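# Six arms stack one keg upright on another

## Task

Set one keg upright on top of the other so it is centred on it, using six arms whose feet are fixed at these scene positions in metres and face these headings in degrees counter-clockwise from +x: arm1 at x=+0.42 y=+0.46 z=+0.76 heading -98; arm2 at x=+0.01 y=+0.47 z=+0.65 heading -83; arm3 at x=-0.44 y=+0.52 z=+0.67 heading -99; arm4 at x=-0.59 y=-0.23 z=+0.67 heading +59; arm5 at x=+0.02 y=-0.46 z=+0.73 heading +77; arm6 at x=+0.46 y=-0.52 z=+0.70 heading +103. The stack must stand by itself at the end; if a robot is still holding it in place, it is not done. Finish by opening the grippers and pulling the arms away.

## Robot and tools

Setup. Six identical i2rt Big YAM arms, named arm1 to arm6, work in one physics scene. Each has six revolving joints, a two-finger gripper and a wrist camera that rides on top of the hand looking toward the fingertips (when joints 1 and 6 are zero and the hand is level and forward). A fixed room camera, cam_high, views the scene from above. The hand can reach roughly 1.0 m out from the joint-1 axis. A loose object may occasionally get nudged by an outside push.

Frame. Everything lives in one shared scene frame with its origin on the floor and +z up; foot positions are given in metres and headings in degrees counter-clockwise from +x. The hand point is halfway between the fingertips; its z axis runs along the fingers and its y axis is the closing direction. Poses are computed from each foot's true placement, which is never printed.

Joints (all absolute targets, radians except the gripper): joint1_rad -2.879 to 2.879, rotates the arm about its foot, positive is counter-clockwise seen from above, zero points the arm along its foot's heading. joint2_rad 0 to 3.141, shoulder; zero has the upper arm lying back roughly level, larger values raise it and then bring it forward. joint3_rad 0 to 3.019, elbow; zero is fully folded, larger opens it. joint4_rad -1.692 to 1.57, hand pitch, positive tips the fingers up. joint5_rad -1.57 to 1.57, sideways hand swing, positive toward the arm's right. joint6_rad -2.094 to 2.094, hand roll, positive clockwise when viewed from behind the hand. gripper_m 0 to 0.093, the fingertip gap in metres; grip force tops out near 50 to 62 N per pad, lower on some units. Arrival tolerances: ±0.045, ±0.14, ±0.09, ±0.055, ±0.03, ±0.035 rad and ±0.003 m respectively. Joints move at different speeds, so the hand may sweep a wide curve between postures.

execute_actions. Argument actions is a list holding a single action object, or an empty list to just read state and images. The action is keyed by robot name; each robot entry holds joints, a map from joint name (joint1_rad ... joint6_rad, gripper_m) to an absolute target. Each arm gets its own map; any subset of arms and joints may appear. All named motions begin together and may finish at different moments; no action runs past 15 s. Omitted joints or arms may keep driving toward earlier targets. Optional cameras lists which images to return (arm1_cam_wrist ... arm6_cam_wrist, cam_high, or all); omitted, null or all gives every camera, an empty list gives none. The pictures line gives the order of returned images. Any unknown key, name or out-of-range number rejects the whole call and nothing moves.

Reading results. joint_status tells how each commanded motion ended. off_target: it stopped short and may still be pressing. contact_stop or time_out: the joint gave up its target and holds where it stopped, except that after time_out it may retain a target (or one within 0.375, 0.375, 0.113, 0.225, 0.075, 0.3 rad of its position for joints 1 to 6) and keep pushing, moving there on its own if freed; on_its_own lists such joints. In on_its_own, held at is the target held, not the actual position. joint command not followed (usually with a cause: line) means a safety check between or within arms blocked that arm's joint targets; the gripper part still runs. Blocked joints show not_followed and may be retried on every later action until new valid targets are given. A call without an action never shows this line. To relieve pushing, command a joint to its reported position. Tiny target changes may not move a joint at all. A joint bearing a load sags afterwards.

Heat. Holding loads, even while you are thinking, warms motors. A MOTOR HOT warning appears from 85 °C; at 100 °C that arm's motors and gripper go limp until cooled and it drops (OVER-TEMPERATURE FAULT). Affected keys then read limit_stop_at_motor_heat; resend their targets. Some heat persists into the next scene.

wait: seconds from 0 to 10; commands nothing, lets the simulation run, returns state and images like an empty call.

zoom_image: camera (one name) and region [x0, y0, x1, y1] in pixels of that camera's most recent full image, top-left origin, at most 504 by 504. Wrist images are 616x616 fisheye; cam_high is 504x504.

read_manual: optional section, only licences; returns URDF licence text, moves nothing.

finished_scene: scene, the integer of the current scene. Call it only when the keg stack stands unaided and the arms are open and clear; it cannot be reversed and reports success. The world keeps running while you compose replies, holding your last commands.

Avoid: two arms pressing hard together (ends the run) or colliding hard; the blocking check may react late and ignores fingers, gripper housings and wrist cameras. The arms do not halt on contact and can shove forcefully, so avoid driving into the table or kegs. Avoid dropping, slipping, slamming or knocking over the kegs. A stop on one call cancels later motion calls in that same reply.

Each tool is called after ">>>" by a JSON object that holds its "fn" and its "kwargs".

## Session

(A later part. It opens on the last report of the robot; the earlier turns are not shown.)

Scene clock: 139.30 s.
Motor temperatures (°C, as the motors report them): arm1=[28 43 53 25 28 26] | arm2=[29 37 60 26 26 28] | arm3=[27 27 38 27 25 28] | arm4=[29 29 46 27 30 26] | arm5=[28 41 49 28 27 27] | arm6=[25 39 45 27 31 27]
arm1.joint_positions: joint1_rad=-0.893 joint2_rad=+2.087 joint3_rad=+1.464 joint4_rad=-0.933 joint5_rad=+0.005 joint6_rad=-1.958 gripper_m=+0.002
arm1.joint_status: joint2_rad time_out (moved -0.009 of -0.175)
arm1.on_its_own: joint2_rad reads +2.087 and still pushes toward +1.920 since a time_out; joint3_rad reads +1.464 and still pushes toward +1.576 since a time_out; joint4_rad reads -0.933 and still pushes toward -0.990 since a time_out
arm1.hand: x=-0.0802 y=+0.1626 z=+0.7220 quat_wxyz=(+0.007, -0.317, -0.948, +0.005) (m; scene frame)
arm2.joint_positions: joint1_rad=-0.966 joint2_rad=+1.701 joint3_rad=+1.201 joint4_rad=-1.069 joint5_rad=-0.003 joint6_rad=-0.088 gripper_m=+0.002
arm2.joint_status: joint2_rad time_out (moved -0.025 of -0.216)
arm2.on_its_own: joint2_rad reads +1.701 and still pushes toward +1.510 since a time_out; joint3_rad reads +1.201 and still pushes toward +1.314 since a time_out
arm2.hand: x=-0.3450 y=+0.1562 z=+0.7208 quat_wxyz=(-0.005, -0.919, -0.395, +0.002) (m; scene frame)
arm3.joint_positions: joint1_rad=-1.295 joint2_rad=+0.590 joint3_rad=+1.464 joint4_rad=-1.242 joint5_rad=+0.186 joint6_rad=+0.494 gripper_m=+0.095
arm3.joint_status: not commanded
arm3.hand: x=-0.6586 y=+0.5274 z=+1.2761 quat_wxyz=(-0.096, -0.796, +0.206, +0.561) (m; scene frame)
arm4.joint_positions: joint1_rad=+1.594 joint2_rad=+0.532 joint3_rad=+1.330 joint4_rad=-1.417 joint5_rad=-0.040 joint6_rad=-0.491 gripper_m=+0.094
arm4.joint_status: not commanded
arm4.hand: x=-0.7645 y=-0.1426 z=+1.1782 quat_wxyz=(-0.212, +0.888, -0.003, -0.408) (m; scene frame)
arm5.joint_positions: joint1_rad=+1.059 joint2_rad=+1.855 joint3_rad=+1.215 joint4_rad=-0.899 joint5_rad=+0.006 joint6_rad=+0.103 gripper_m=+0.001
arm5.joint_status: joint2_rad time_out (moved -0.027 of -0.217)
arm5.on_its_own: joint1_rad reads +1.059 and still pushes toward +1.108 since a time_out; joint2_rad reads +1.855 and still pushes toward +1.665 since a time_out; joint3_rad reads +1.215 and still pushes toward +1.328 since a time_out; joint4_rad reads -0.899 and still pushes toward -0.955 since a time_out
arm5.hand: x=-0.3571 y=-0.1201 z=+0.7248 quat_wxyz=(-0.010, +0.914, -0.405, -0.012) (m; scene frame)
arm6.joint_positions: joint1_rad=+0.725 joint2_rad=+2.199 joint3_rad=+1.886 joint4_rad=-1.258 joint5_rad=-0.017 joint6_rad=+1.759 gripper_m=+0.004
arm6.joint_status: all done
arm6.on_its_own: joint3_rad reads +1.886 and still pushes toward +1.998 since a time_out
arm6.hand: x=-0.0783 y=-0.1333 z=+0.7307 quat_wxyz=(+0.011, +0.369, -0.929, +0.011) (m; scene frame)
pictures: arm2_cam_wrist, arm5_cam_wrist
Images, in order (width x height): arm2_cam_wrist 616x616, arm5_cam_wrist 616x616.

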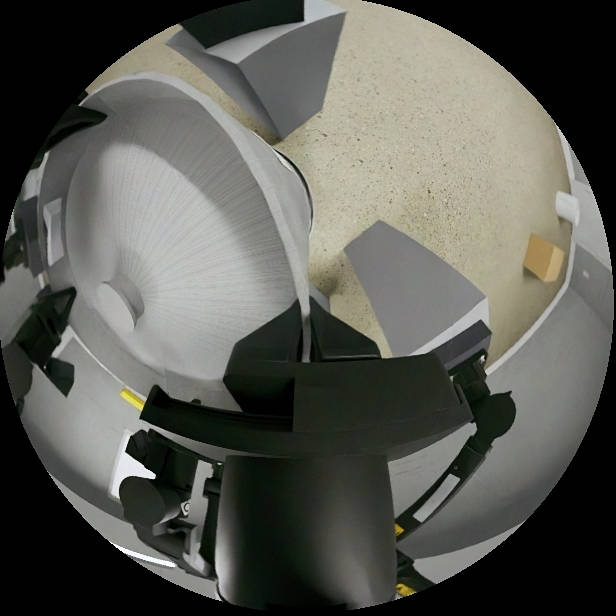

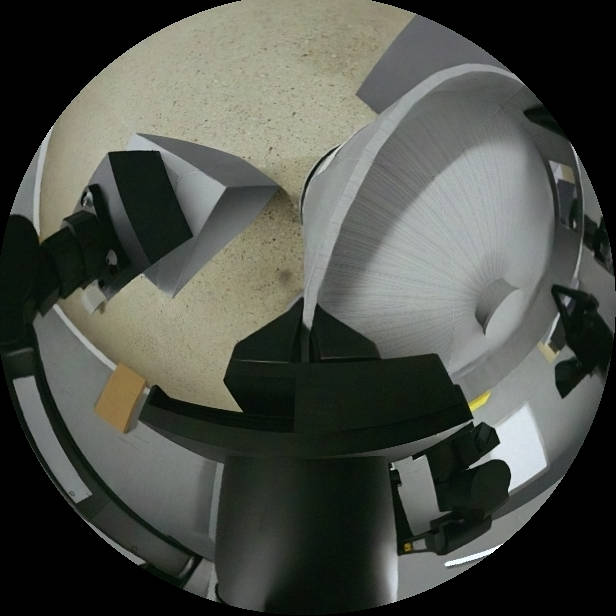

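>>> {"fn": "execute_actions", "kwargs": {"actions": [{"arm1":{"joints":{"joint1_rad":-0.925,"joint2_rad":1.99,"joint3_rad":1.65,"joint4_rad":-1.01,"joint6_rad":-1.985}},"arm2":{"joints":{"joint1_rad":-1.025,"joint2_rad":1.585,"joint3_rad":1.39,"joint4_rad":-1.12,"joint6_rad":-0.135}},"arm5":{"joints":{"joint1_rad":1.13,"joint2_rad":1.735,"joint3_rad":1.385,"joint4_rad":-0.97,"joint6_rad":0.15}},"arm6":{"joints":{"joint1_rad":0.76,"joint2_rad":2.15,"joint3_rad":2.08,"joint4_rad":-1.31,"joint6_rad":1.785}}}], "cameras": ["cam_high","arm2_cam_wrist","arm5_cam_wrist","arm1_cam_wrist","arm6_cam_wrist"]}}

>>> {"fn": "zoom_image", "kwargs": {"camera": "cam_high", "region": [160,100,340,290]}}

Scene clock: 147.50 s.
Motor temperatures (°C, as the motors report them): arm1=[28 44 55 25 28 26] | arm2=[29 38 62 26 26 28] | arm3=[27 27 38 27 25 28] | arm4=[29 29 46 27 30 26] | arm5=[28 42 50 28 27 27] | arm6=[25 40 46 27 31 27]
arm1.joint_positions: joint1_rad=-0.913 joint2_rad=+2.097 joint3_rad=+1.517 joint4_rad=-0.965 joint5_rad=+0.007 joint6_rad=-1.977 gripper_m=+0.002
arm1.joint_status: joint3_rad time_out (moved +0.053 of +0.186); the others done
arm1.on_its_own: joint3_rad reads +1.517 and still pushes toward +1.629 since a time_out
arm1.hand: x=-0.0989 y=+0.1656 z=+0.7328 quat_wxyz=(+0.012, -0.317, -0.948, +0.008) (m; scene frame)
arm2.joint_positions: joint1_rad=-0.994 joint2_rad=+1.709 joint3_rad=+1.243 joint4_rad=-1.090 joint5_rad=+0.001 joint6_rad=-0.114 gripper_m=+0.002
arm2.joint_status: joint3_rad time_out (moved +0.042 of +0.189); the others done
arm2.on_its_own: joint3_rad reads +1.243 and still pushes toward +1.355 since a time_out
arm2.hand: x=-0.3629 y=+0.1590 z=+0.7311 quat_wxyz=(-0.005, -0.919, -0.395, +0.008) (m; scene frame)
arm3.joint_positions: joint1_rad=-1.295 joint2_rad=+0.590 joint3_rad=+1.464 joint4_rad=-1.242 joint5_rad=+0.186 joint6_rad=+0.494 gripper_m=+0.095
arm3.joint_status: not commanded
arm3.hand: x=-0.6586 y=+0.5274 z=+1.2761 quat_wxyz=(-0.096, -0.796, +0.206, +0.561) (m; scene frame)
arm4.joint_positions: joint1_rad=+1.594 joint2_rad=+0.532 joint3_rad=+1.330 joint4_rad=-1.417 joint5_rad=-0.040 joint6_rad=-0.491 gripper_m=+0.094
arm4.joint_status: not commanded
arm4.hand: x=-0.7645 y=-0.1426 z=+1.1782 quat_wxyz=(-0.212, +0.888, -0.003, -0.408) (m; scene frame)
arm5.joint_positions: joint1_rad=+1.078 joint2_rad=+1.867 joint3_rad=+1.262 joint4_rad=-0.921 joint5_rad=+0.007 joint6_rad=+0.120 gripper_m=+0.001
arm5.joint_status: joint1_rad time_out (moved +0.019 of +0.071); joint3_rad time_out (moved +0.047 of +0.170); the others done
arm5.on_its_own: joint1_rad reads +1.078 and still pushes toward +1.130 since a time_out; joint3_rad reads +1.262 and still pushes toward +1.375 since a time_out
arm5.hand: x=-0.3747 y=-0.1175 z=+0.7337 quat_wxyz=(-0.012, +0.915, -0.404, -0.018) (m; scene frame)
arm6.joint_positions: joint1_rad=+0.738 joint2_rad=+2.229 joint3_rad=+1.959 joint4_rad=-1.288 joint5_rad=-0.013 joint6_rad=+1.771 gripper_m=+0.004
arm6.joint_status: joint3_rad time_out (moved +0.073 of +0.194); the others done
arm6.on_its_own: joint3_rad reads +1.959 and still pushes toward +2.071 since a time_out
arm6.hand: x=-0.0957 y=-0.1308 z=+0.7381 quat_wxyz=(+0.013, +0.370, -0.929, +0.004) (m; scene frame)
pictures: arm1_cam_wrist, arm2_cam_wrist, arm5_cam_wrist, arm6_cam_wrist, cam_high
Images, in order (width x height): arm1_cam_wrist 616x616, arm2_cam_wrist 616x616, arm5_cam_wrist 616x616, arm6_cam_wrist 616x616, cam_high 504x504.

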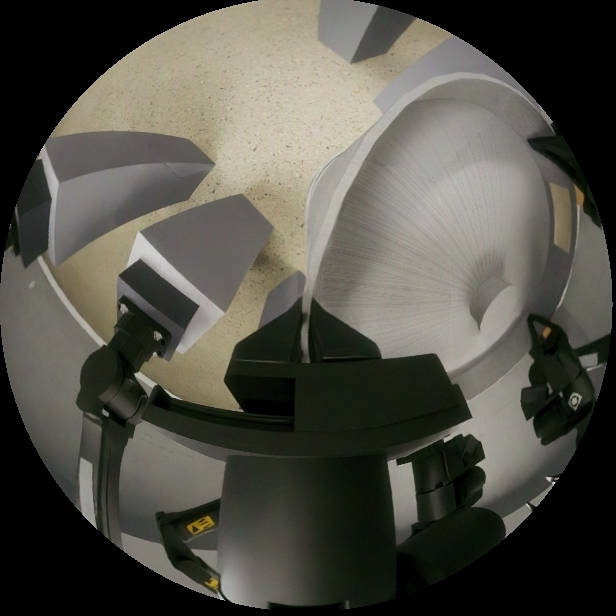

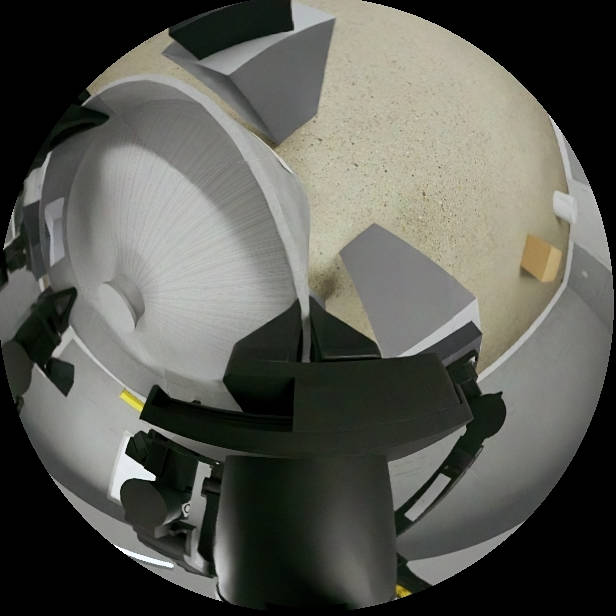

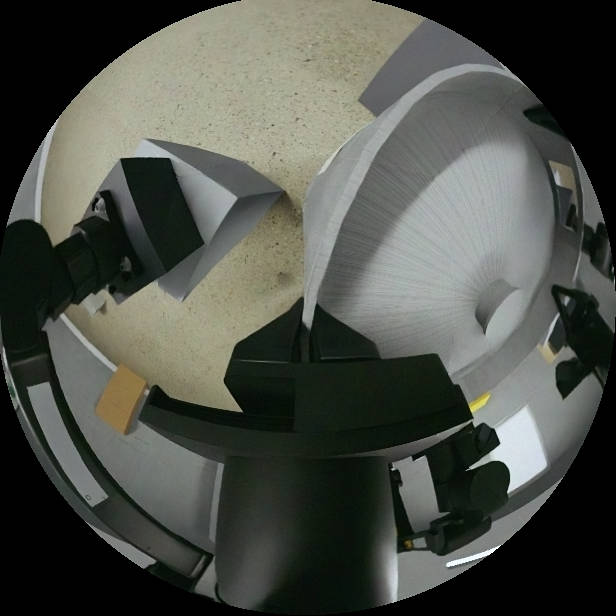

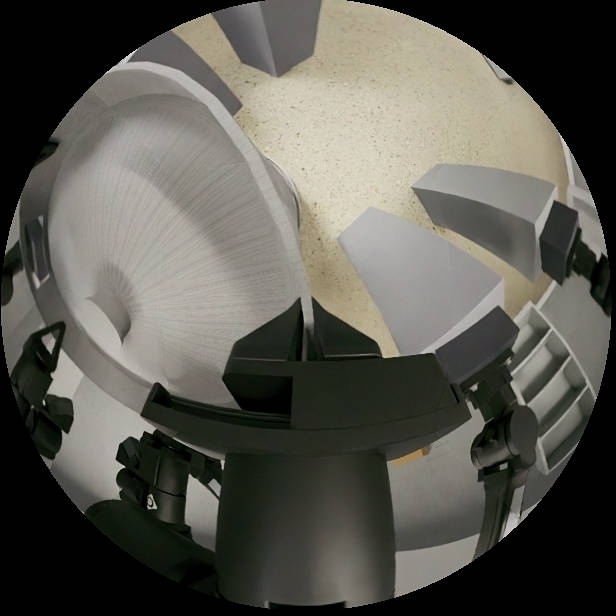

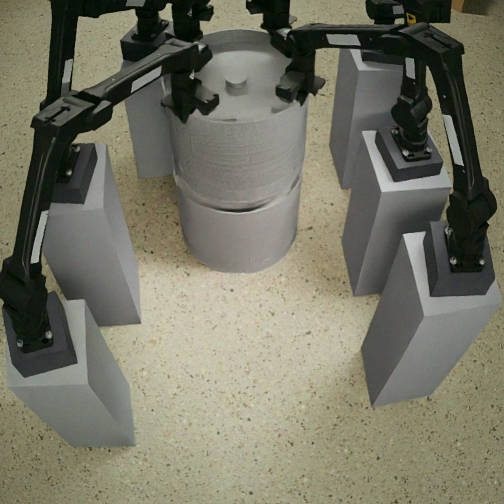

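Region (160, 100, 340, 290) of cam_high's 504x504 image, scaled by 2.653, with more detail than that image has; it fills the left 477 columns of this view, and the rest is white.

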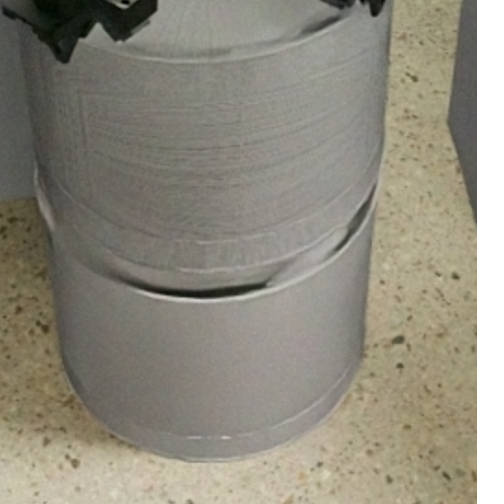

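>>> {"fn": "execute_actions", "kwargs": {"actions": [{"arm1":{"joints":{"joint1_rad":-0.895,"joint2_rad":2.026}},"arm2":{"joints":{"joint1_rad":-1.0,"joint2_rad":1.63}},"arm5":{"joints":{"joint2_rad":1.778}},"arm6":{"joints":{"joint1_rad":0.775,"joint2_rad":2.192}}}], "cameras": ["cam_high","arm2_cam_wrist","arm5_cam_wrist","arm1_cam_wrist","arm6_cam_wrist"]}}

>>> {"fn": "zoom_image", "kwargs": {"camera": "cam_high", "region": [160,100,340,290]}}

Scene clock: 153.40 s.
Motor temperatures (°C, as the motors report them): arm1=[28 44 56 25 28 26] | arm2=[29 38 62 26 26 28] | arm3=[27 27 38 27 25 28] | arm4=[29 29 46 27 30 26] | arm5=[28 42 51 28 27 27] | arm6=[25 40 47 27 31 27]
arm1.joint_positions: joint1_rad=-0.908 joint2_rad=+2.127 joint3_rad=+1.522 joint4_rad=-0.965 joint5_rad=+0.003 joint6_rad=-1.972 gripper_m=+0.002
arm1.joint_status: all done
arm1.on_its_own: joint3_rad reads +1.522 and still pushes toward +1.629 since a time_out
arm1.hand: x=-0.0944 y=+0.1637 z=+0.7172 quat_wxyz=(+0.002, -0.317, -0.948, +0.000) (m; scene frame)
arm2.joint_positions: joint1_rad=-0.992 joint2_rad=+1.760 joint3_rad=+1.243 joint4_rad=-1.089 joint5_rad=-0.009 joint6_rad=-0.113 gripper_m=+0.002
arm2.joint_status: all done
arm2.on_its_own: joint3_rad reads +1.243 and still pushes toward +1.355 since a time_out
arm2.hand: x=-0.3589 y=+0.1587 z=+0.7078 quat_wxyz=(-0.003, -0.919, -0.395, -0.017) (m; scene frame)
arm3.joint_positions: joint1_rad=-1.295 joint2_rad=+0.590 joint3_rad=+1.464 joint4_rad=-1.242 joint5_rad=+0.186 joint6_rad=+0.494 gripper_m=+0.095
arm3.joint_status: not commanded
arm3.hand: x=-0.6586 y=+0.5274 z=+1.2761 quat_wxyz=(-0.096, -0.796, +0.206, +0.561) (m; scene frame)
arm4.joint_positions: joint1_rad=+1.594 joint2_rad=+0.532 joint3_rad=+1.330 joint4_rad=-1.417 joint5_rad=-0.040 joint6_rad=-0.491 gripper_m=+0.094
arm4.joint_status: not commanded
arm4.hand: x=-0.7645 y=-0.1426 z=+1.1782 quat_wxyz=(-0.212, +0.888, -0.003, -0.408) (m; scene frame)
arm5.joint_positions: joint1_rad=+1.080 joint2_rad=+1.918 joint3_rad=+1.265 joint4_rad=-0.909 joint5_rad=+0.020 joint6_rad=+0.126 gripper_m=+0.001
arm5.joint_status: joint2_rad off_target (ended at +1.918, target +1.778)
arm5.on_its_own: joint1_rad reads +1.080 and still pushes toward +1.130 since a time_out; joint3_rad reads +1.265 and still pushes toward +1.375 since a time_out
arm5.hand: x=-0.3718 y=-0.1181 z=+0.7089 quat_wxyz=(-0.013, +0.914, -0.406, +0.001) (m; scene frame)
arm6.joint_positions: joint1_rad=+0.741 joint2_rad=+2.255 joint3_rad=+1.959 joint4_rad=-1.291 joint5_rad=+0.001 joint6_rad=+1.778 gripper_m=+0.004
arm6.joint_status: all done
arm6.on_its_own: joint3_rad reads +1.959 and still pushes toward +2.071 since a time_out
arm6.hand: x=-0.0932 y=-0.1328 z=+0.7211 quat_wxyz=(+0.000, +0.368, -0.930, +0.012) (m; scene frame)
pictures: arm1_cam_wrist, arm2_cam_wrist, arm5_cam_wrist, arm6_cam_wrist, cam_high
Images, in order (width x height): arm1_cam_wrist 616x616, arm2_cam_wrist 616x616, arm5_cam_wrist 616x616, arm6_cam_wrist 616x616, cam_high 504x504.

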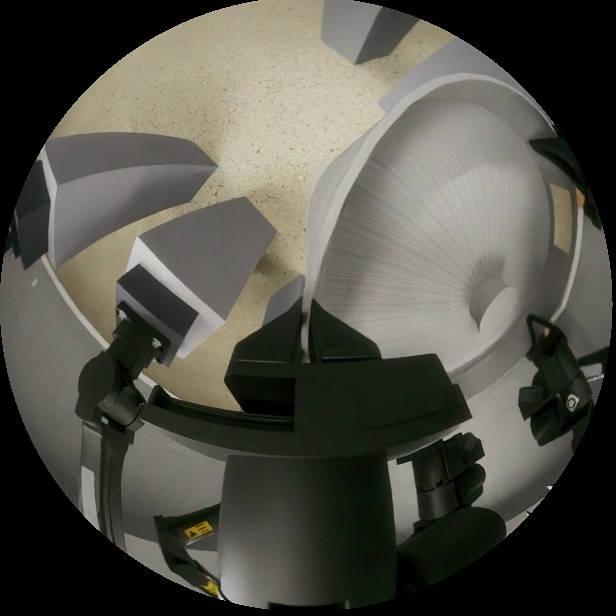

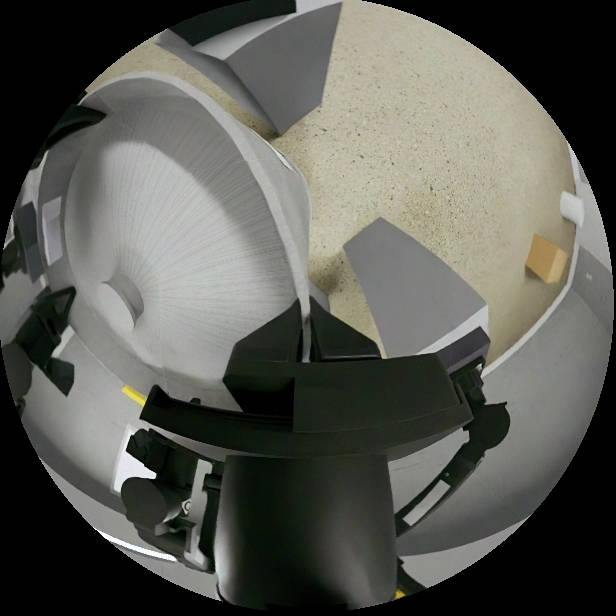

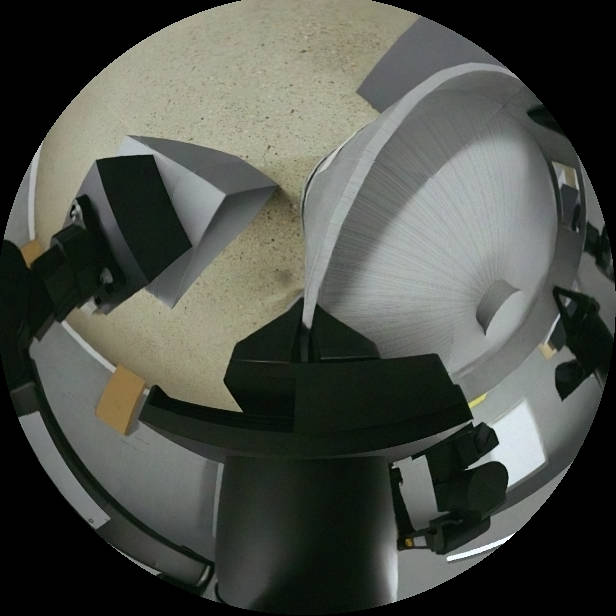

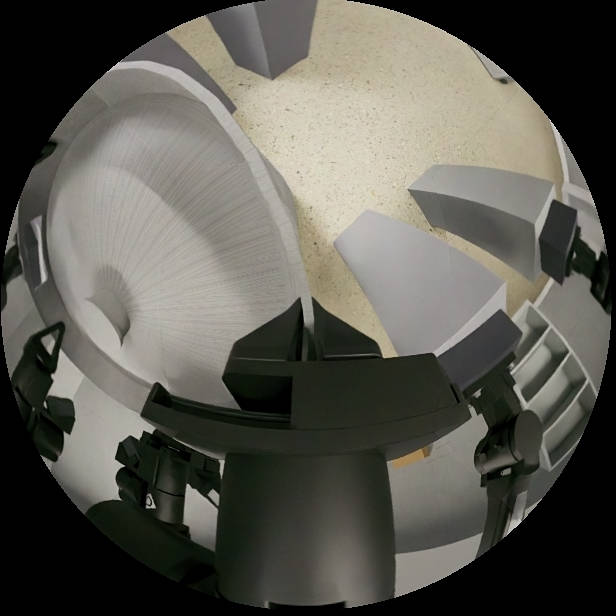

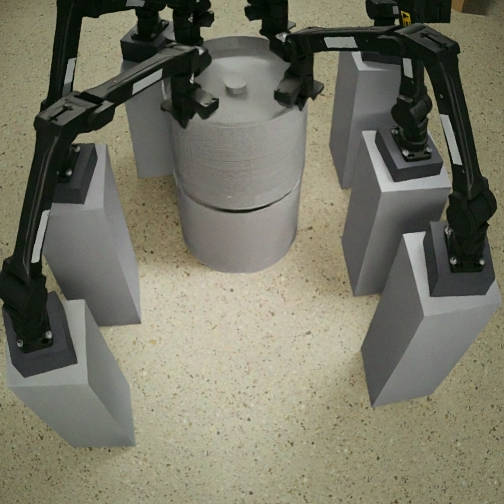

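Region (160, 100, 340, 290) of cam_high's 504x504 image, scaled by 2.653, with more detail than that image has; it fills the left 477 columns of this view, and the rest is white.

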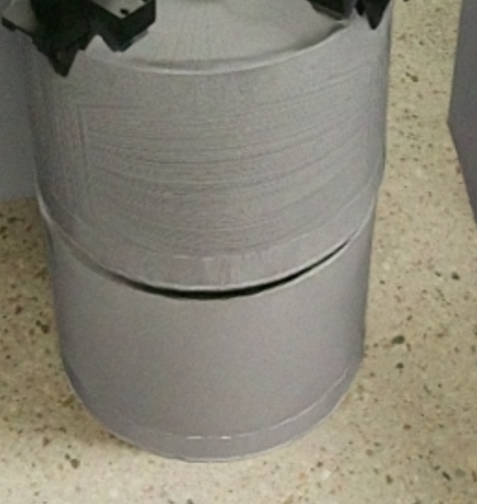

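>>> {"fn": "execute_actions", "kwargs": {"actions": [{"arm1":{"joints":{"joint2_rad":2.056}},"arm2":{"joints":{"joint1_rad":-0.98}},"arm6":{"joints":{"joint2_rad":2.227}}}], "cameras": ["cam_high","arm2_cam_wrist","arm5_cam_wrist","arm6_cam_wrist"]}}

>>> {"fn": "zoom_image", "kwargs": {"camera": "cam_high", "region": [160,100,340,290]}}

>>> {"fn": "zoom_image", "kwargs": {"camera": "arm5_cam_wrist", "region": [250,110,370,290]}}

Scene clock: 158.33 s.
Motor temperatures (°C, as the motors report them): arm1=[28 44 57 25 28 26] | arm2=[29 39 62 26 26 28] | arm3=[27 27 38 27 25 28] | arm4=[29 29 46 27 30 26] | arm5=[28 42 52 28 27 27] | arm6=[25 40 47 27 31 27]
arm1.joint_positions: joint1_rad=-0.907 joint2_rad=+2.139 joint3_rad=+1.529 joint4_rad=-0.965 joint5_rad=+0.005 joint6_rad=-1.970 gripper_m=+0.002
arm1.joint_status: all done
arm1.on_its_own: joint3_rad reads +1.529 and still pushes toward +1.629 since a time_out
arm1.hand: x=-0.0954 y=+0.1628 z=+0.7127 quat_wxyz=(+0.001, -0.317, -0.948, -0.003) (m; scene frame)
arm2.joint_positions: joint1_rad=-0.988 joint2_rad=+1.760 joint3_rad=+1.243 joint4_rad=-1.082 joint5_rad=-0.001 joint6_rad=-0.111 gripper_m=+0.002
arm2.joint_status: all done
arm2.on_its_own: joint3_rad reads +1.243 and still pushes toward +1.355 since a time_out
arm2.hand: x=-0.3600 y=+0.1573 z=+0.7077 quat_wxyz=(+0.001, -0.918, -0.396, -0.012) (m; scene frame)
arm3.joint_positions: joint1_rad=-1.295 joint2_rad=+0.590 joint3_rad=+1.464 joint4_rad=-1.242 joint5_rad=+0.186 joint6_rad=+0.494 gripper_m=+0.095
arm3.joint_status: not commanded
arm3.hand: x=-0.6586 y=+0.5274 z=+1.2761 quat_wxyz=(-0.096, -0.796, +0.206, +0.561) (m; scene frame)
arm4.joint_positions: joint1_rad=+1.594 joint2_rad=+0.532 joint3_rad=+1.330 joint4_rad=-1.417 joint5_rad=-0.040 joint6_rad=-0.491 gripper_m=+0.094
arm4.joint_status: not commanded
arm4.hand: x=-0.7645 y=-0.1426 z=+1.1782 quat_wxyz=(-0.212, +0.888, -0.003, -0.408) (m; scene frame)
arm5.joint_positions: joint1_rad=+1.082 joint2_rad=+1.918 joint3_rad=+1.265 joint4_rad=-0.906 joint5_rad=+0.015 joint6_rad=+0.129 gripper_m=+0.001
arm5.joint_status: not commanded
arm5.on_its_own: joint1_rad reads +1.082 and still pushes toward +1.130 since a time_out; joint3_rad reads +1.265 and still pushes toward +1.375 since a time_out
arm5.hand: x=-0.3735 y=-0.1190 z=+0.7088 quat_wxyz=(-0.012, +0.914, -0.406, -0.001) (m; scene frame)
arm6.joint_positions: joint1_rad=+0.743 joint2_rad=+2.264 joint3_rad=+1.963 joint4_rad=-1.291 joint5_rad=-0.006 joint6_rad=+1.779 gripper_m=+0.004
arm6.joint_status: all done
arm6.on_its_own: joint3_rad reads +1.963 and still pushes toward +2.071 since a time_out
arm6.hand: x=-0.0945 y=-0.1341 z=+0.7163 quat_wxyz=(+0.001, +0.368, -0.930, +0.016) (m; scene frame)
pictures: arm2_cam_wrist, arm5_cam_wrist, arm6_cam_wrist, cam_high
Images, in order (width x height): arm2_cam_wrist 616x616, arm5_cam_wrist 616x616, arm6_cam_wrist 616x616, cam_high 504x504.

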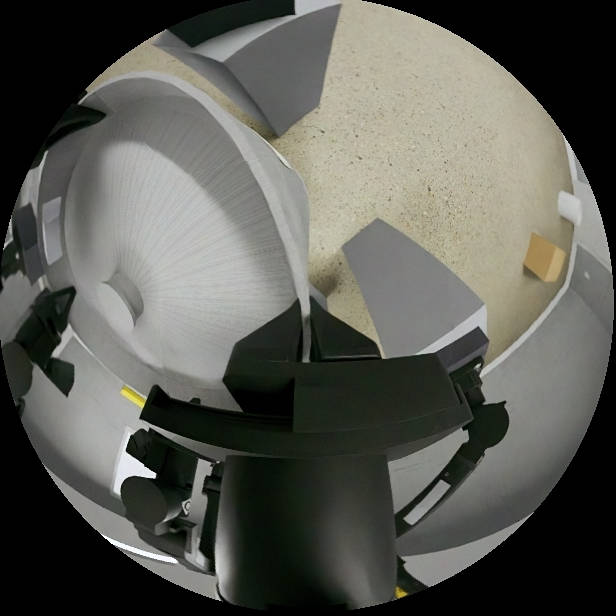

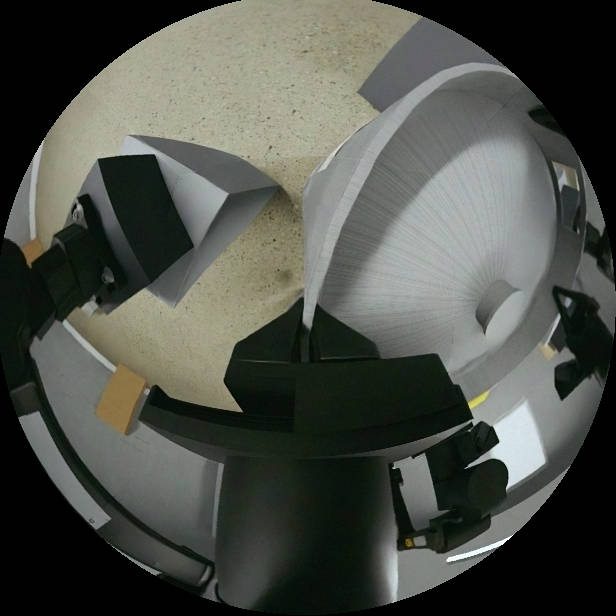

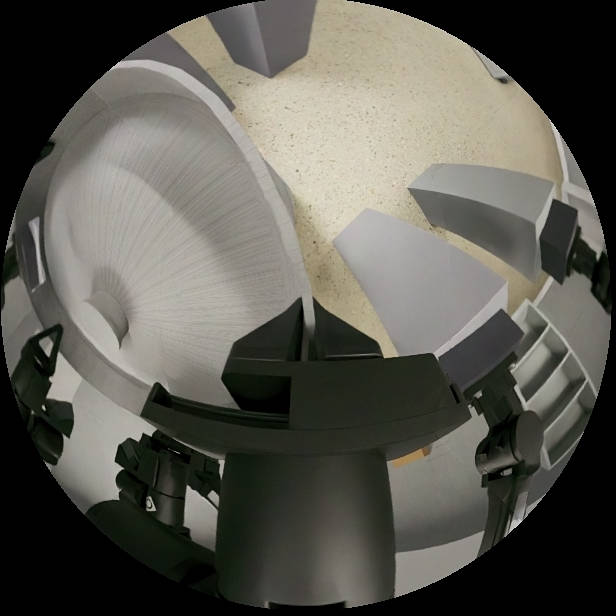

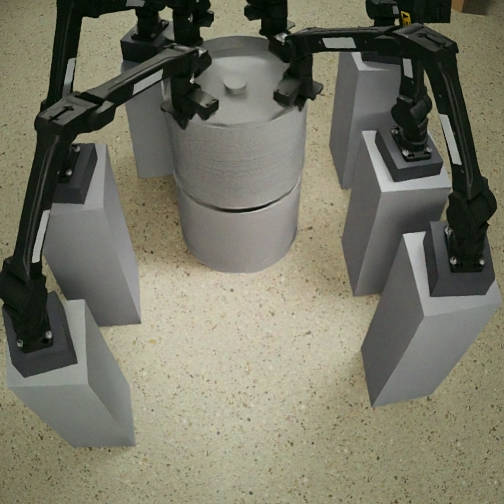

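Region (160, 100, 340, 290) of cam_high's 504x504 image, scaled by 2.653, with more detail than that image has; it fills the left 477 columns of this view, and the rest is white.

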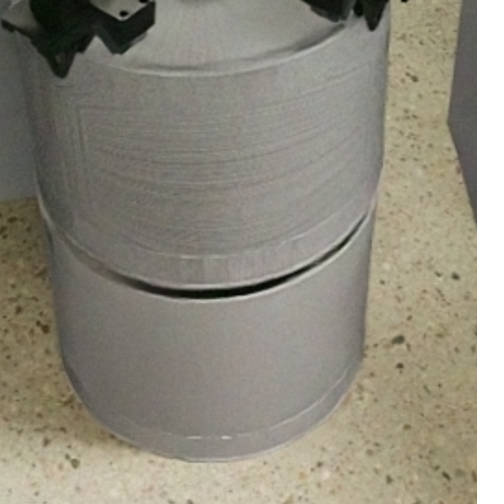

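Region (250, 110, 370, 290) of arm5_cam_wrist's 616x616 image, scaled by 2.800, with more detail than that image has.

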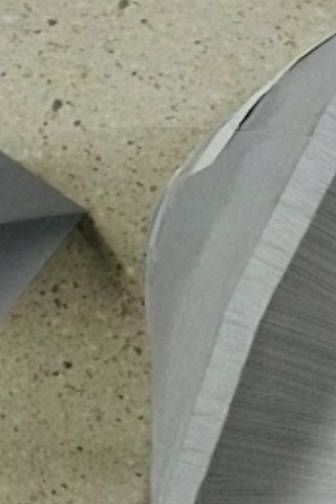

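Free and slightly −x; lower all about 1 cm.

>>> {"fn": "execute_actions", "kwargs": {"actions": [{"arm1":{"joints":{"joint2_rad":2.078}},"arm2":{"joints":{"joint2_rad":1.655}},"arm5":{"joints":{"joint2_rad":1.805}},"arm6":{"joints":{"joint2_rad":2.25}}}], "cameras": ["cam_high","arm2_cam_wrist","arm5_cam_wrist"]}}

>>> {"fn": "zoom_image", "kwargs": {"camera": "cam_high", "region": [160,100,340,290]}}

>>> {"fn": "zoom_image", "kwargs": {"camera": "arm5_cam_wrist", "region": [250,110,370,290]}}

Scene clock: 162.87 s.
Motor temperatures (°C, as the motors report them): arm1=[28 43 57 25 28 26] | arm2=[29 39 63 26 26 28] | arm3=[27 27 38 27 25 28] | arm4=[29 29 46 27 30 26] | arm5=[28 42 52 28 27 27] | arm6=[25 39 47 27 30 27]
arm1.joint_positions: joint1_rad=-0.905 joint2_rad=+2.158 joint3_rad=+1.536 joint4_rad=-0.965 joint5_rad=+0.006 joint6_rad=-1.970 gripper_m=+0.002
arm1.joint_status: all done
arm1.on_its_own: joint3_rad reads +1.536 and still pushes toward +1.629 since a time_out
arm1.hand: x=-0.0946 y=+0.1623 z=+0.7037 quat_wxyz=(-0.003, -0.317, -0.948, -0.007) (m; scene frame)
arm2.joint_positions: joint1_rad=-0.986 joint2_rad=+1.782 joint3_rad=+1.243 joint4_rad=-1.075 joint5_rad=-0.001 joint6_rad=-0.110 gripper_m=+0.002
arm2.joint_status: all done
arm2.on_its_own: joint3_rad reads +1.243 and still pushes toward +1.355 since a time_out
arm2.hand: x=-0.3593 y=+0.1566 z=+0.6973 quat_wxyz=(+0.003, -0.918, -0.396, -0.020) (m; scene frame)
arm3.joint_positions: joint1_rad=-1.295 joint2_rad=+0.590 joint3_rad=+1.464 joint4_rad=-1.242 joint5_rad=+0.186 joint6_rad=+0.494 gripper_m=+0.095
arm3.joint_status: not commanded
arm3.hand: x=-0.6586 y=+0.5274 z=+1.2761 quat_wxyz=(-0.096, -0.796, +0.206, +0.561) (m; scene frame)
arm4.joint_positions: joint1_rad=+1.594 joint2_rad=+0.532 joint3_rad=+1.330 joint4_rad=-1.417 joint5_rad=-0.040 joint6_rad=-0.491 gripper_m=+0.094
arm4.joint_status: not commanded
arm4.hand: x=-0.7645 y=-0.1426 z=+1.1782 quat_wxyz=(-0.212, +0.888, -0.003, -0.408) (m; scene frame)
arm5.joint_positions: joint1_rad=+1.083 joint2_rad=+1.942 joint3_rad=+1.265 joint4_rad=-0.898 joint5_rad=+0.017 joint6_rad=+0.129 gripper_m=+0.001
arm5.joint_status: all done
arm5.on_its_own: joint1_rad reads +1.083 and still pushes toward +1.130 since a time_out; joint3_rad reads +1.265 and still pushes toward +1.375 since a time_out
arm5.hand: x=-0.3725 y=-0.1201 z=+0.6973 quat_wxyz=(-0.010, +0.914, -0.406, +0.007) (m; scene frame)
arm6.joint_positions: joint1_rad=+0.743 joint2_rad=+2.282 joint3_rad=+1.965 joint4_rad=-1.291 joint5_rad=-0.004 joint6_rad=+1.779 gripper_m=+0.005
arm6.joint_status: all done
arm6.on_its_own: joint3_rad reads +1.965 and still pushes toward +2.071 since a time_out
arm6.hand: x=-0.0935 y=-0.1346 z=+0.7058 quat_wxyz=(-0.004, +0.368, -0.929, +0.022) (m; scene frame)
pictures: arm2_cam_wrist, arm5_cam_wrist, cam_high
Images, in order (width x height): arm2_cam_wrist 616x616, arm5_cam_wrist 616x616, cam_high 504x504.

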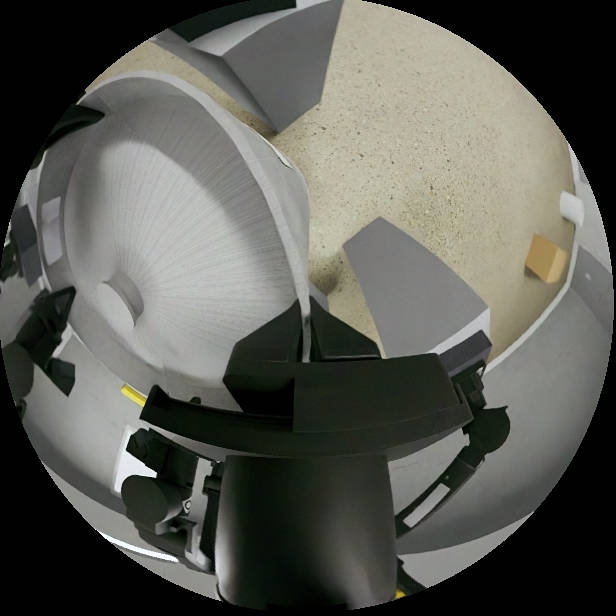

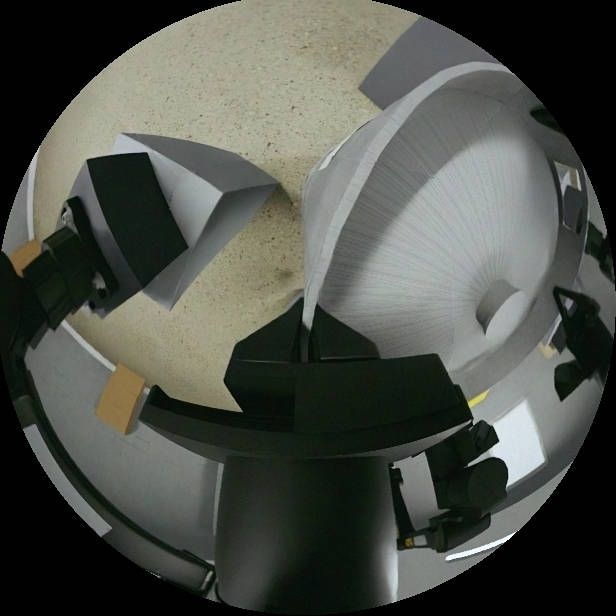

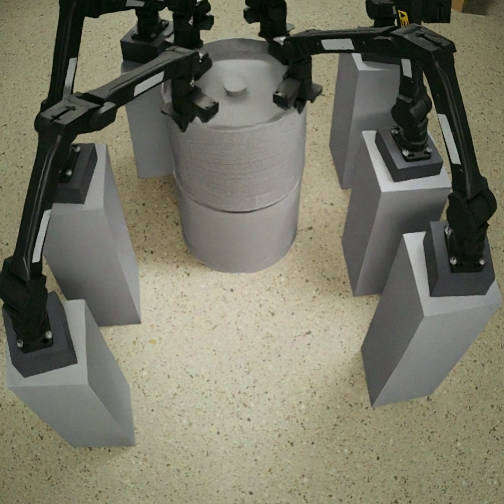

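Region (160, 100, 340, 290) of cam_high's 504x504 image, scaled by 2.653, with more detail than that image has; it fills the left 477 columns of this view, and the rest is white.

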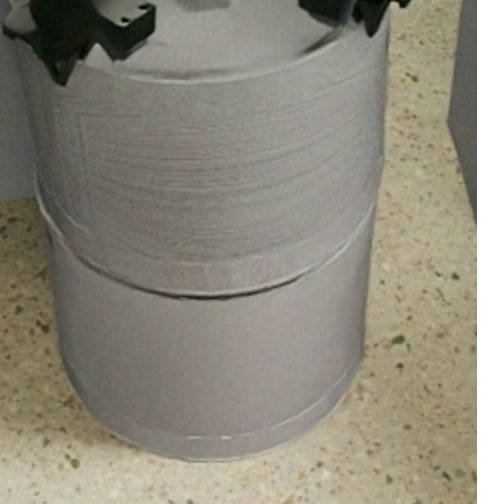

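Region (250, 110, 370, 290) of arm5_cam_wrist's 616x616 image, scaled by 2.800, with more detail than that image has.

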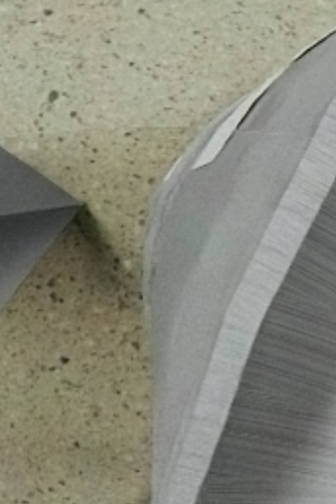

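Well aligned. Set down.

>>> {"fn": "execute_actions", "kwargs": {"actions": [{"arm1":{"joints":{"joint2_rad":2.115,"joint3_rad":1.6}},"arm2":{"joints":{"joint2_rad":1.675}},"arm5":{"joints":{"joint2_rad":1.825}},"arm6":{"joints":{"joint2_rad":2.28,"joint3_rad":2.04}}}], "cameras": []}}

>>> {"fn": "execute_actions", "kwargs": {"actions": [{"arm1":{"joints":{"joint2_rad":2.16,"joint3_rad":1.56}},"arm2":{"joints":{"joint2_rad":1.76,"joint3_rad":1.28}},"arm5":{"joints":{"joint1_rad":1.09,"joint2_rad":1.92,"joint3_rad":1.3}},"arm6":{"joints":{"joint1_rad":0.75,"joint2_rad":2.29,"joint3_rad":1.99}}}], "cameras": ["cam_high","arm2_cam_wrist","arm5_cam_wrist"]}}

>>> {"fn": "zoom_image", "kwargs": {"camera": "cam_high", "region": [160,100,340,290]}}

Scene clock: 169.03 s.
Motor temperatures (°C, as the motors report them): arm1=[28 43 56 25 28 26] | arm2=[29 39 63 26 26 28] | arm3=[27 27 38 27 25 28] | arm4=[29 29 46 27 30 26] | arm5=[28 42 53 28 28 27] | arm6=[25 39 47 27 30 27]
arm1.joint_positions: joint1_rad=-0.902 joint2_rad=+2.179 joint3_rad=+1.536 joint4_rad=-0.957 joint5_rad=+0.006 joint6_rad=-1.967 gripper_m=+0.002
arm1.joint_status: all done
arm1.hand: x=-0.0920 y=+0.1615 z=+0.6918 quat_wxyz=(-0.007, -0.316, -0.949, -0.012) (m; scene frame)
arm2.joint_positions: joint1_rad=-0.982 joint2_rad=+1.806 joint3_rad=+1.243 joint4_rad=-1.070 joint5_rad=-0.001 joint6_rad=-0.107 gripper_m=+0.002
arm2.joint_status: all done
arm2.on_its_own: joint3_rad reads +1.243 and still pushes toward +1.355 since a time_out
arm2.hand: x=-0.3572 y=+0.1553 z=+0.6861 quat_wxyz=(+0.005, -0.917, -0.397, -0.029) (m; scene frame)
arm3.joint_positions: joint1_rad=-1.295 joint2_rad=+0.590 joint3_rad=+1.464 joint4_rad=-1.242 joint5_rad=+0.186 joint6_rad=+0.494 gripper_m=+0.095
arm3.joint_status: not commanded
arm3.hand: x=-0.6586 y=+0.5274 z=+1.2761 quat_wxyz=(-0.096, -0.796, +0.206, +0.561) (m; scene frame)
arm4.joint_positions: joint1_rad=+1.594 joint2_rad=+0.532 joint3_rad=+1.330 joint4_rad=-1.417 joint5_rad=-0.040 joint6_rad=-0.491 gripper_m=+0.094
arm4.joint_status: not commanded
arm4.hand: x=-0.7645 y=-0.1426 z=+1.1782 quat_wxyz=(-0.212, +0.888, -0.003, -0.408) (m; scene frame)
arm5.joint_positions: joint1_rad=+1.083 joint2_rad=+1.966 joint3_rad=+1.266 joint4_rad=-0.892 joint5_rad=+0.018 joint6_rad=+0.130 gripper_m=+0.001
arm5.joint_status: joint2_rad off_target (ended at +1.966, target +1.825)
arm5.on_its_own: joint1_rad reads +1.083 and still pushes toward +1.130 since a time_out; joint3_rad reads +1.266 and still pushes toward +1.375 since a time_out
arm5.hand: x=-0.3706 y=-0.1214 z=+0.6854 quat_wxyz=(-0.008, +0.914, -0.406, +0.015) (m; scene frame)
arm6.joint_positions: joint1_rad=+0.743 joint2_rad=+2.301 joint3_rad=+1.965 joint4_rad=-1.291 joint5_rad=-0.003 joint6_rad=+1.779 gripper_m=+0.005
arm6.joint_status: all done
arm6.hand: x=-0.0915 y=-0.1362 z=+0.6934 quat_wxyz=(-0.010, +0.368, -0.929, +0.030) (m; scene frame)
pictures: none
No camera images: the call's "cameras" was empty. Leave "cameras" out to get every camera's image.

Scene clock: 169.70 s.
Motor temperatures (°C, as the motors report them): arm1=[28 43 56 25 28 26] | arm2=[29 39 62 26 26 28] | arm3=[27 27 38 27 25 28] | arm4=[29 29 46 27 30 26] | arm5=[28 42 53 28 28 27] | arm6=[25 39 47 27 30 27]
arm1.joint_positions: joint1_rad=-0.902 joint2_rad=+2.197 joint3_rad=+1.536 joint4_rad=-0.956 joint5_rad=+0.007 joint6_rad=-1.967 gripper_m=+0.003
arm1.joint_status: all done
arm1.hand: x=-0.0894 y=+0.1639 z=+0.6818 quat_wxyz=(-0.012, -0.317, -0.948, -0.019) (m; scene frame)
arm2.joint_positions: joint1_rad=-0.982 joint2_rad=+1.829 joint3_rad=+1.243 joint4_rad=-1.076 joint5_rad=-0.001 joint6_rad=-0.107 gripper_m=+0.002
arm2.joint_status: all done
arm2.hand: x=-0.3544 y=+0.1580 z=+0.6757 quat_wxyz=(+0.010, -0.917, -0.397, -0.043) (m; scene frame)
arm3.joint_positions: joint1_rad=-1.295 joint2_rad=+0.590 joint3_rad=+1.464 joint4_rad=-1.242 joint5_rad=+0.186 joint6_rad=+0.494 gripper_m=+0.095
arm3.joint_status: not commanded
arm3.hand: x=-0.6586 y=+0.5274 z=+1.2761 quat_wxyz=(-0.096, -0.796, +0.206, +0.561) (m; scene frame)
arm4.joint_positions: joint1_rad=+1.594 joint2_rad=+0.532 joint3_rad=+1.330 joint4_rad=-1.417 joint5_rad=-0.040 joint6_rad=-0.491 gripper_m=+0.094
arm4.joint_status: not commanded
arm4.hand: x=-0.7645 y=-0.1426 z=+1.1782 quat_wxyz=(-0.212, +0.888, -0.003, -0.408) (m; scene frame)
arm5.joint_positions: joint1_rad=+1.073 joint2_rad=+1.977 joint3_rad=+1.266 joint4_rad=-0.892 joint5_rad=+0.005 joint6_rad=+0.125 gripper_m=+0.001
arm5.joint_status: all done
arm5.hand: x=-0.3670 y=-0.1201 z=+0.6801 quat_wxyz=(+0.000, +0.912, -0.409, +0.019) (m; scene frame)
arm6.joint_positions: joint1_rad=+0.736 joint2_rad=+2.303 joint3_rad=+1.965 joint4_rad=-1.290 joint5_rad=-0.010 joint6_rad=+1.778 gripper_m=+0.005
arm6.joint_status: all done
arm6.hand: x=-0.0897 y=-0.1338 z=+0.6918 quat_wxyz=(-0.007, +0.366, -0.930, +0.032) (m; scene frame)
pictures: arm2_cam_wrist, arm5_cam_wrist, cam_high
Images, in order (width x height): arm2_cam_wrist 616x616, arm5_cam_wrist 616x616, cam_high 504x504.

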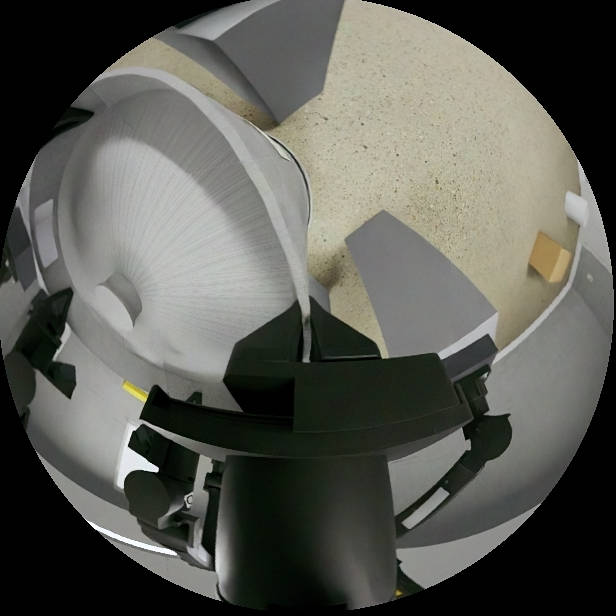

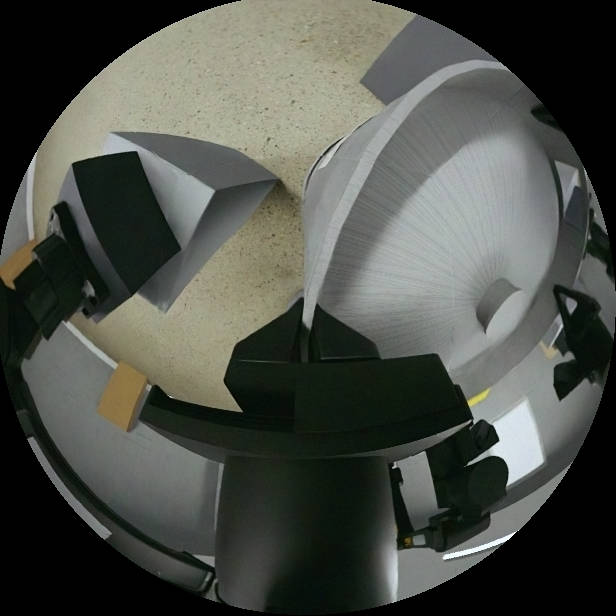

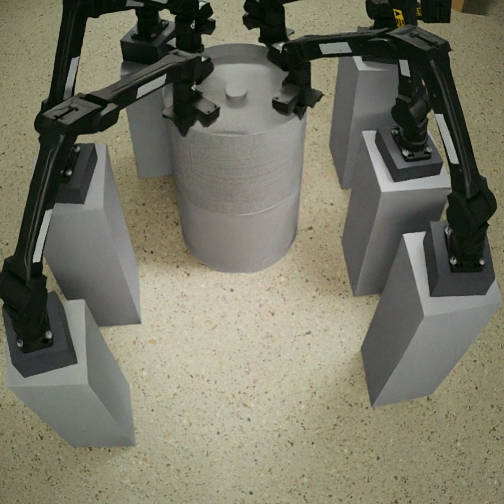

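Region (160, 100, 340, 290) of cam_high's 504x504 image, scaled by 2.653, with more detail than that image has; it fills the left 477 columns of this view, and the rest is white.

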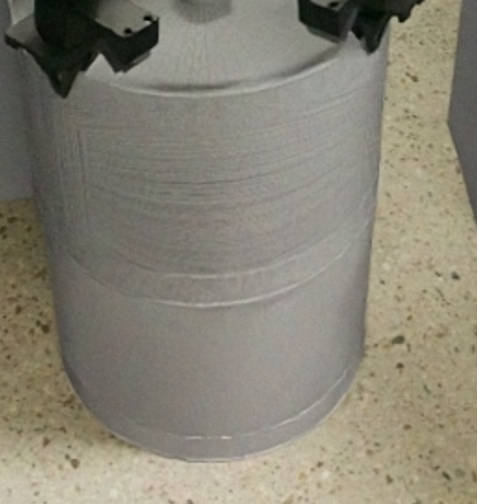

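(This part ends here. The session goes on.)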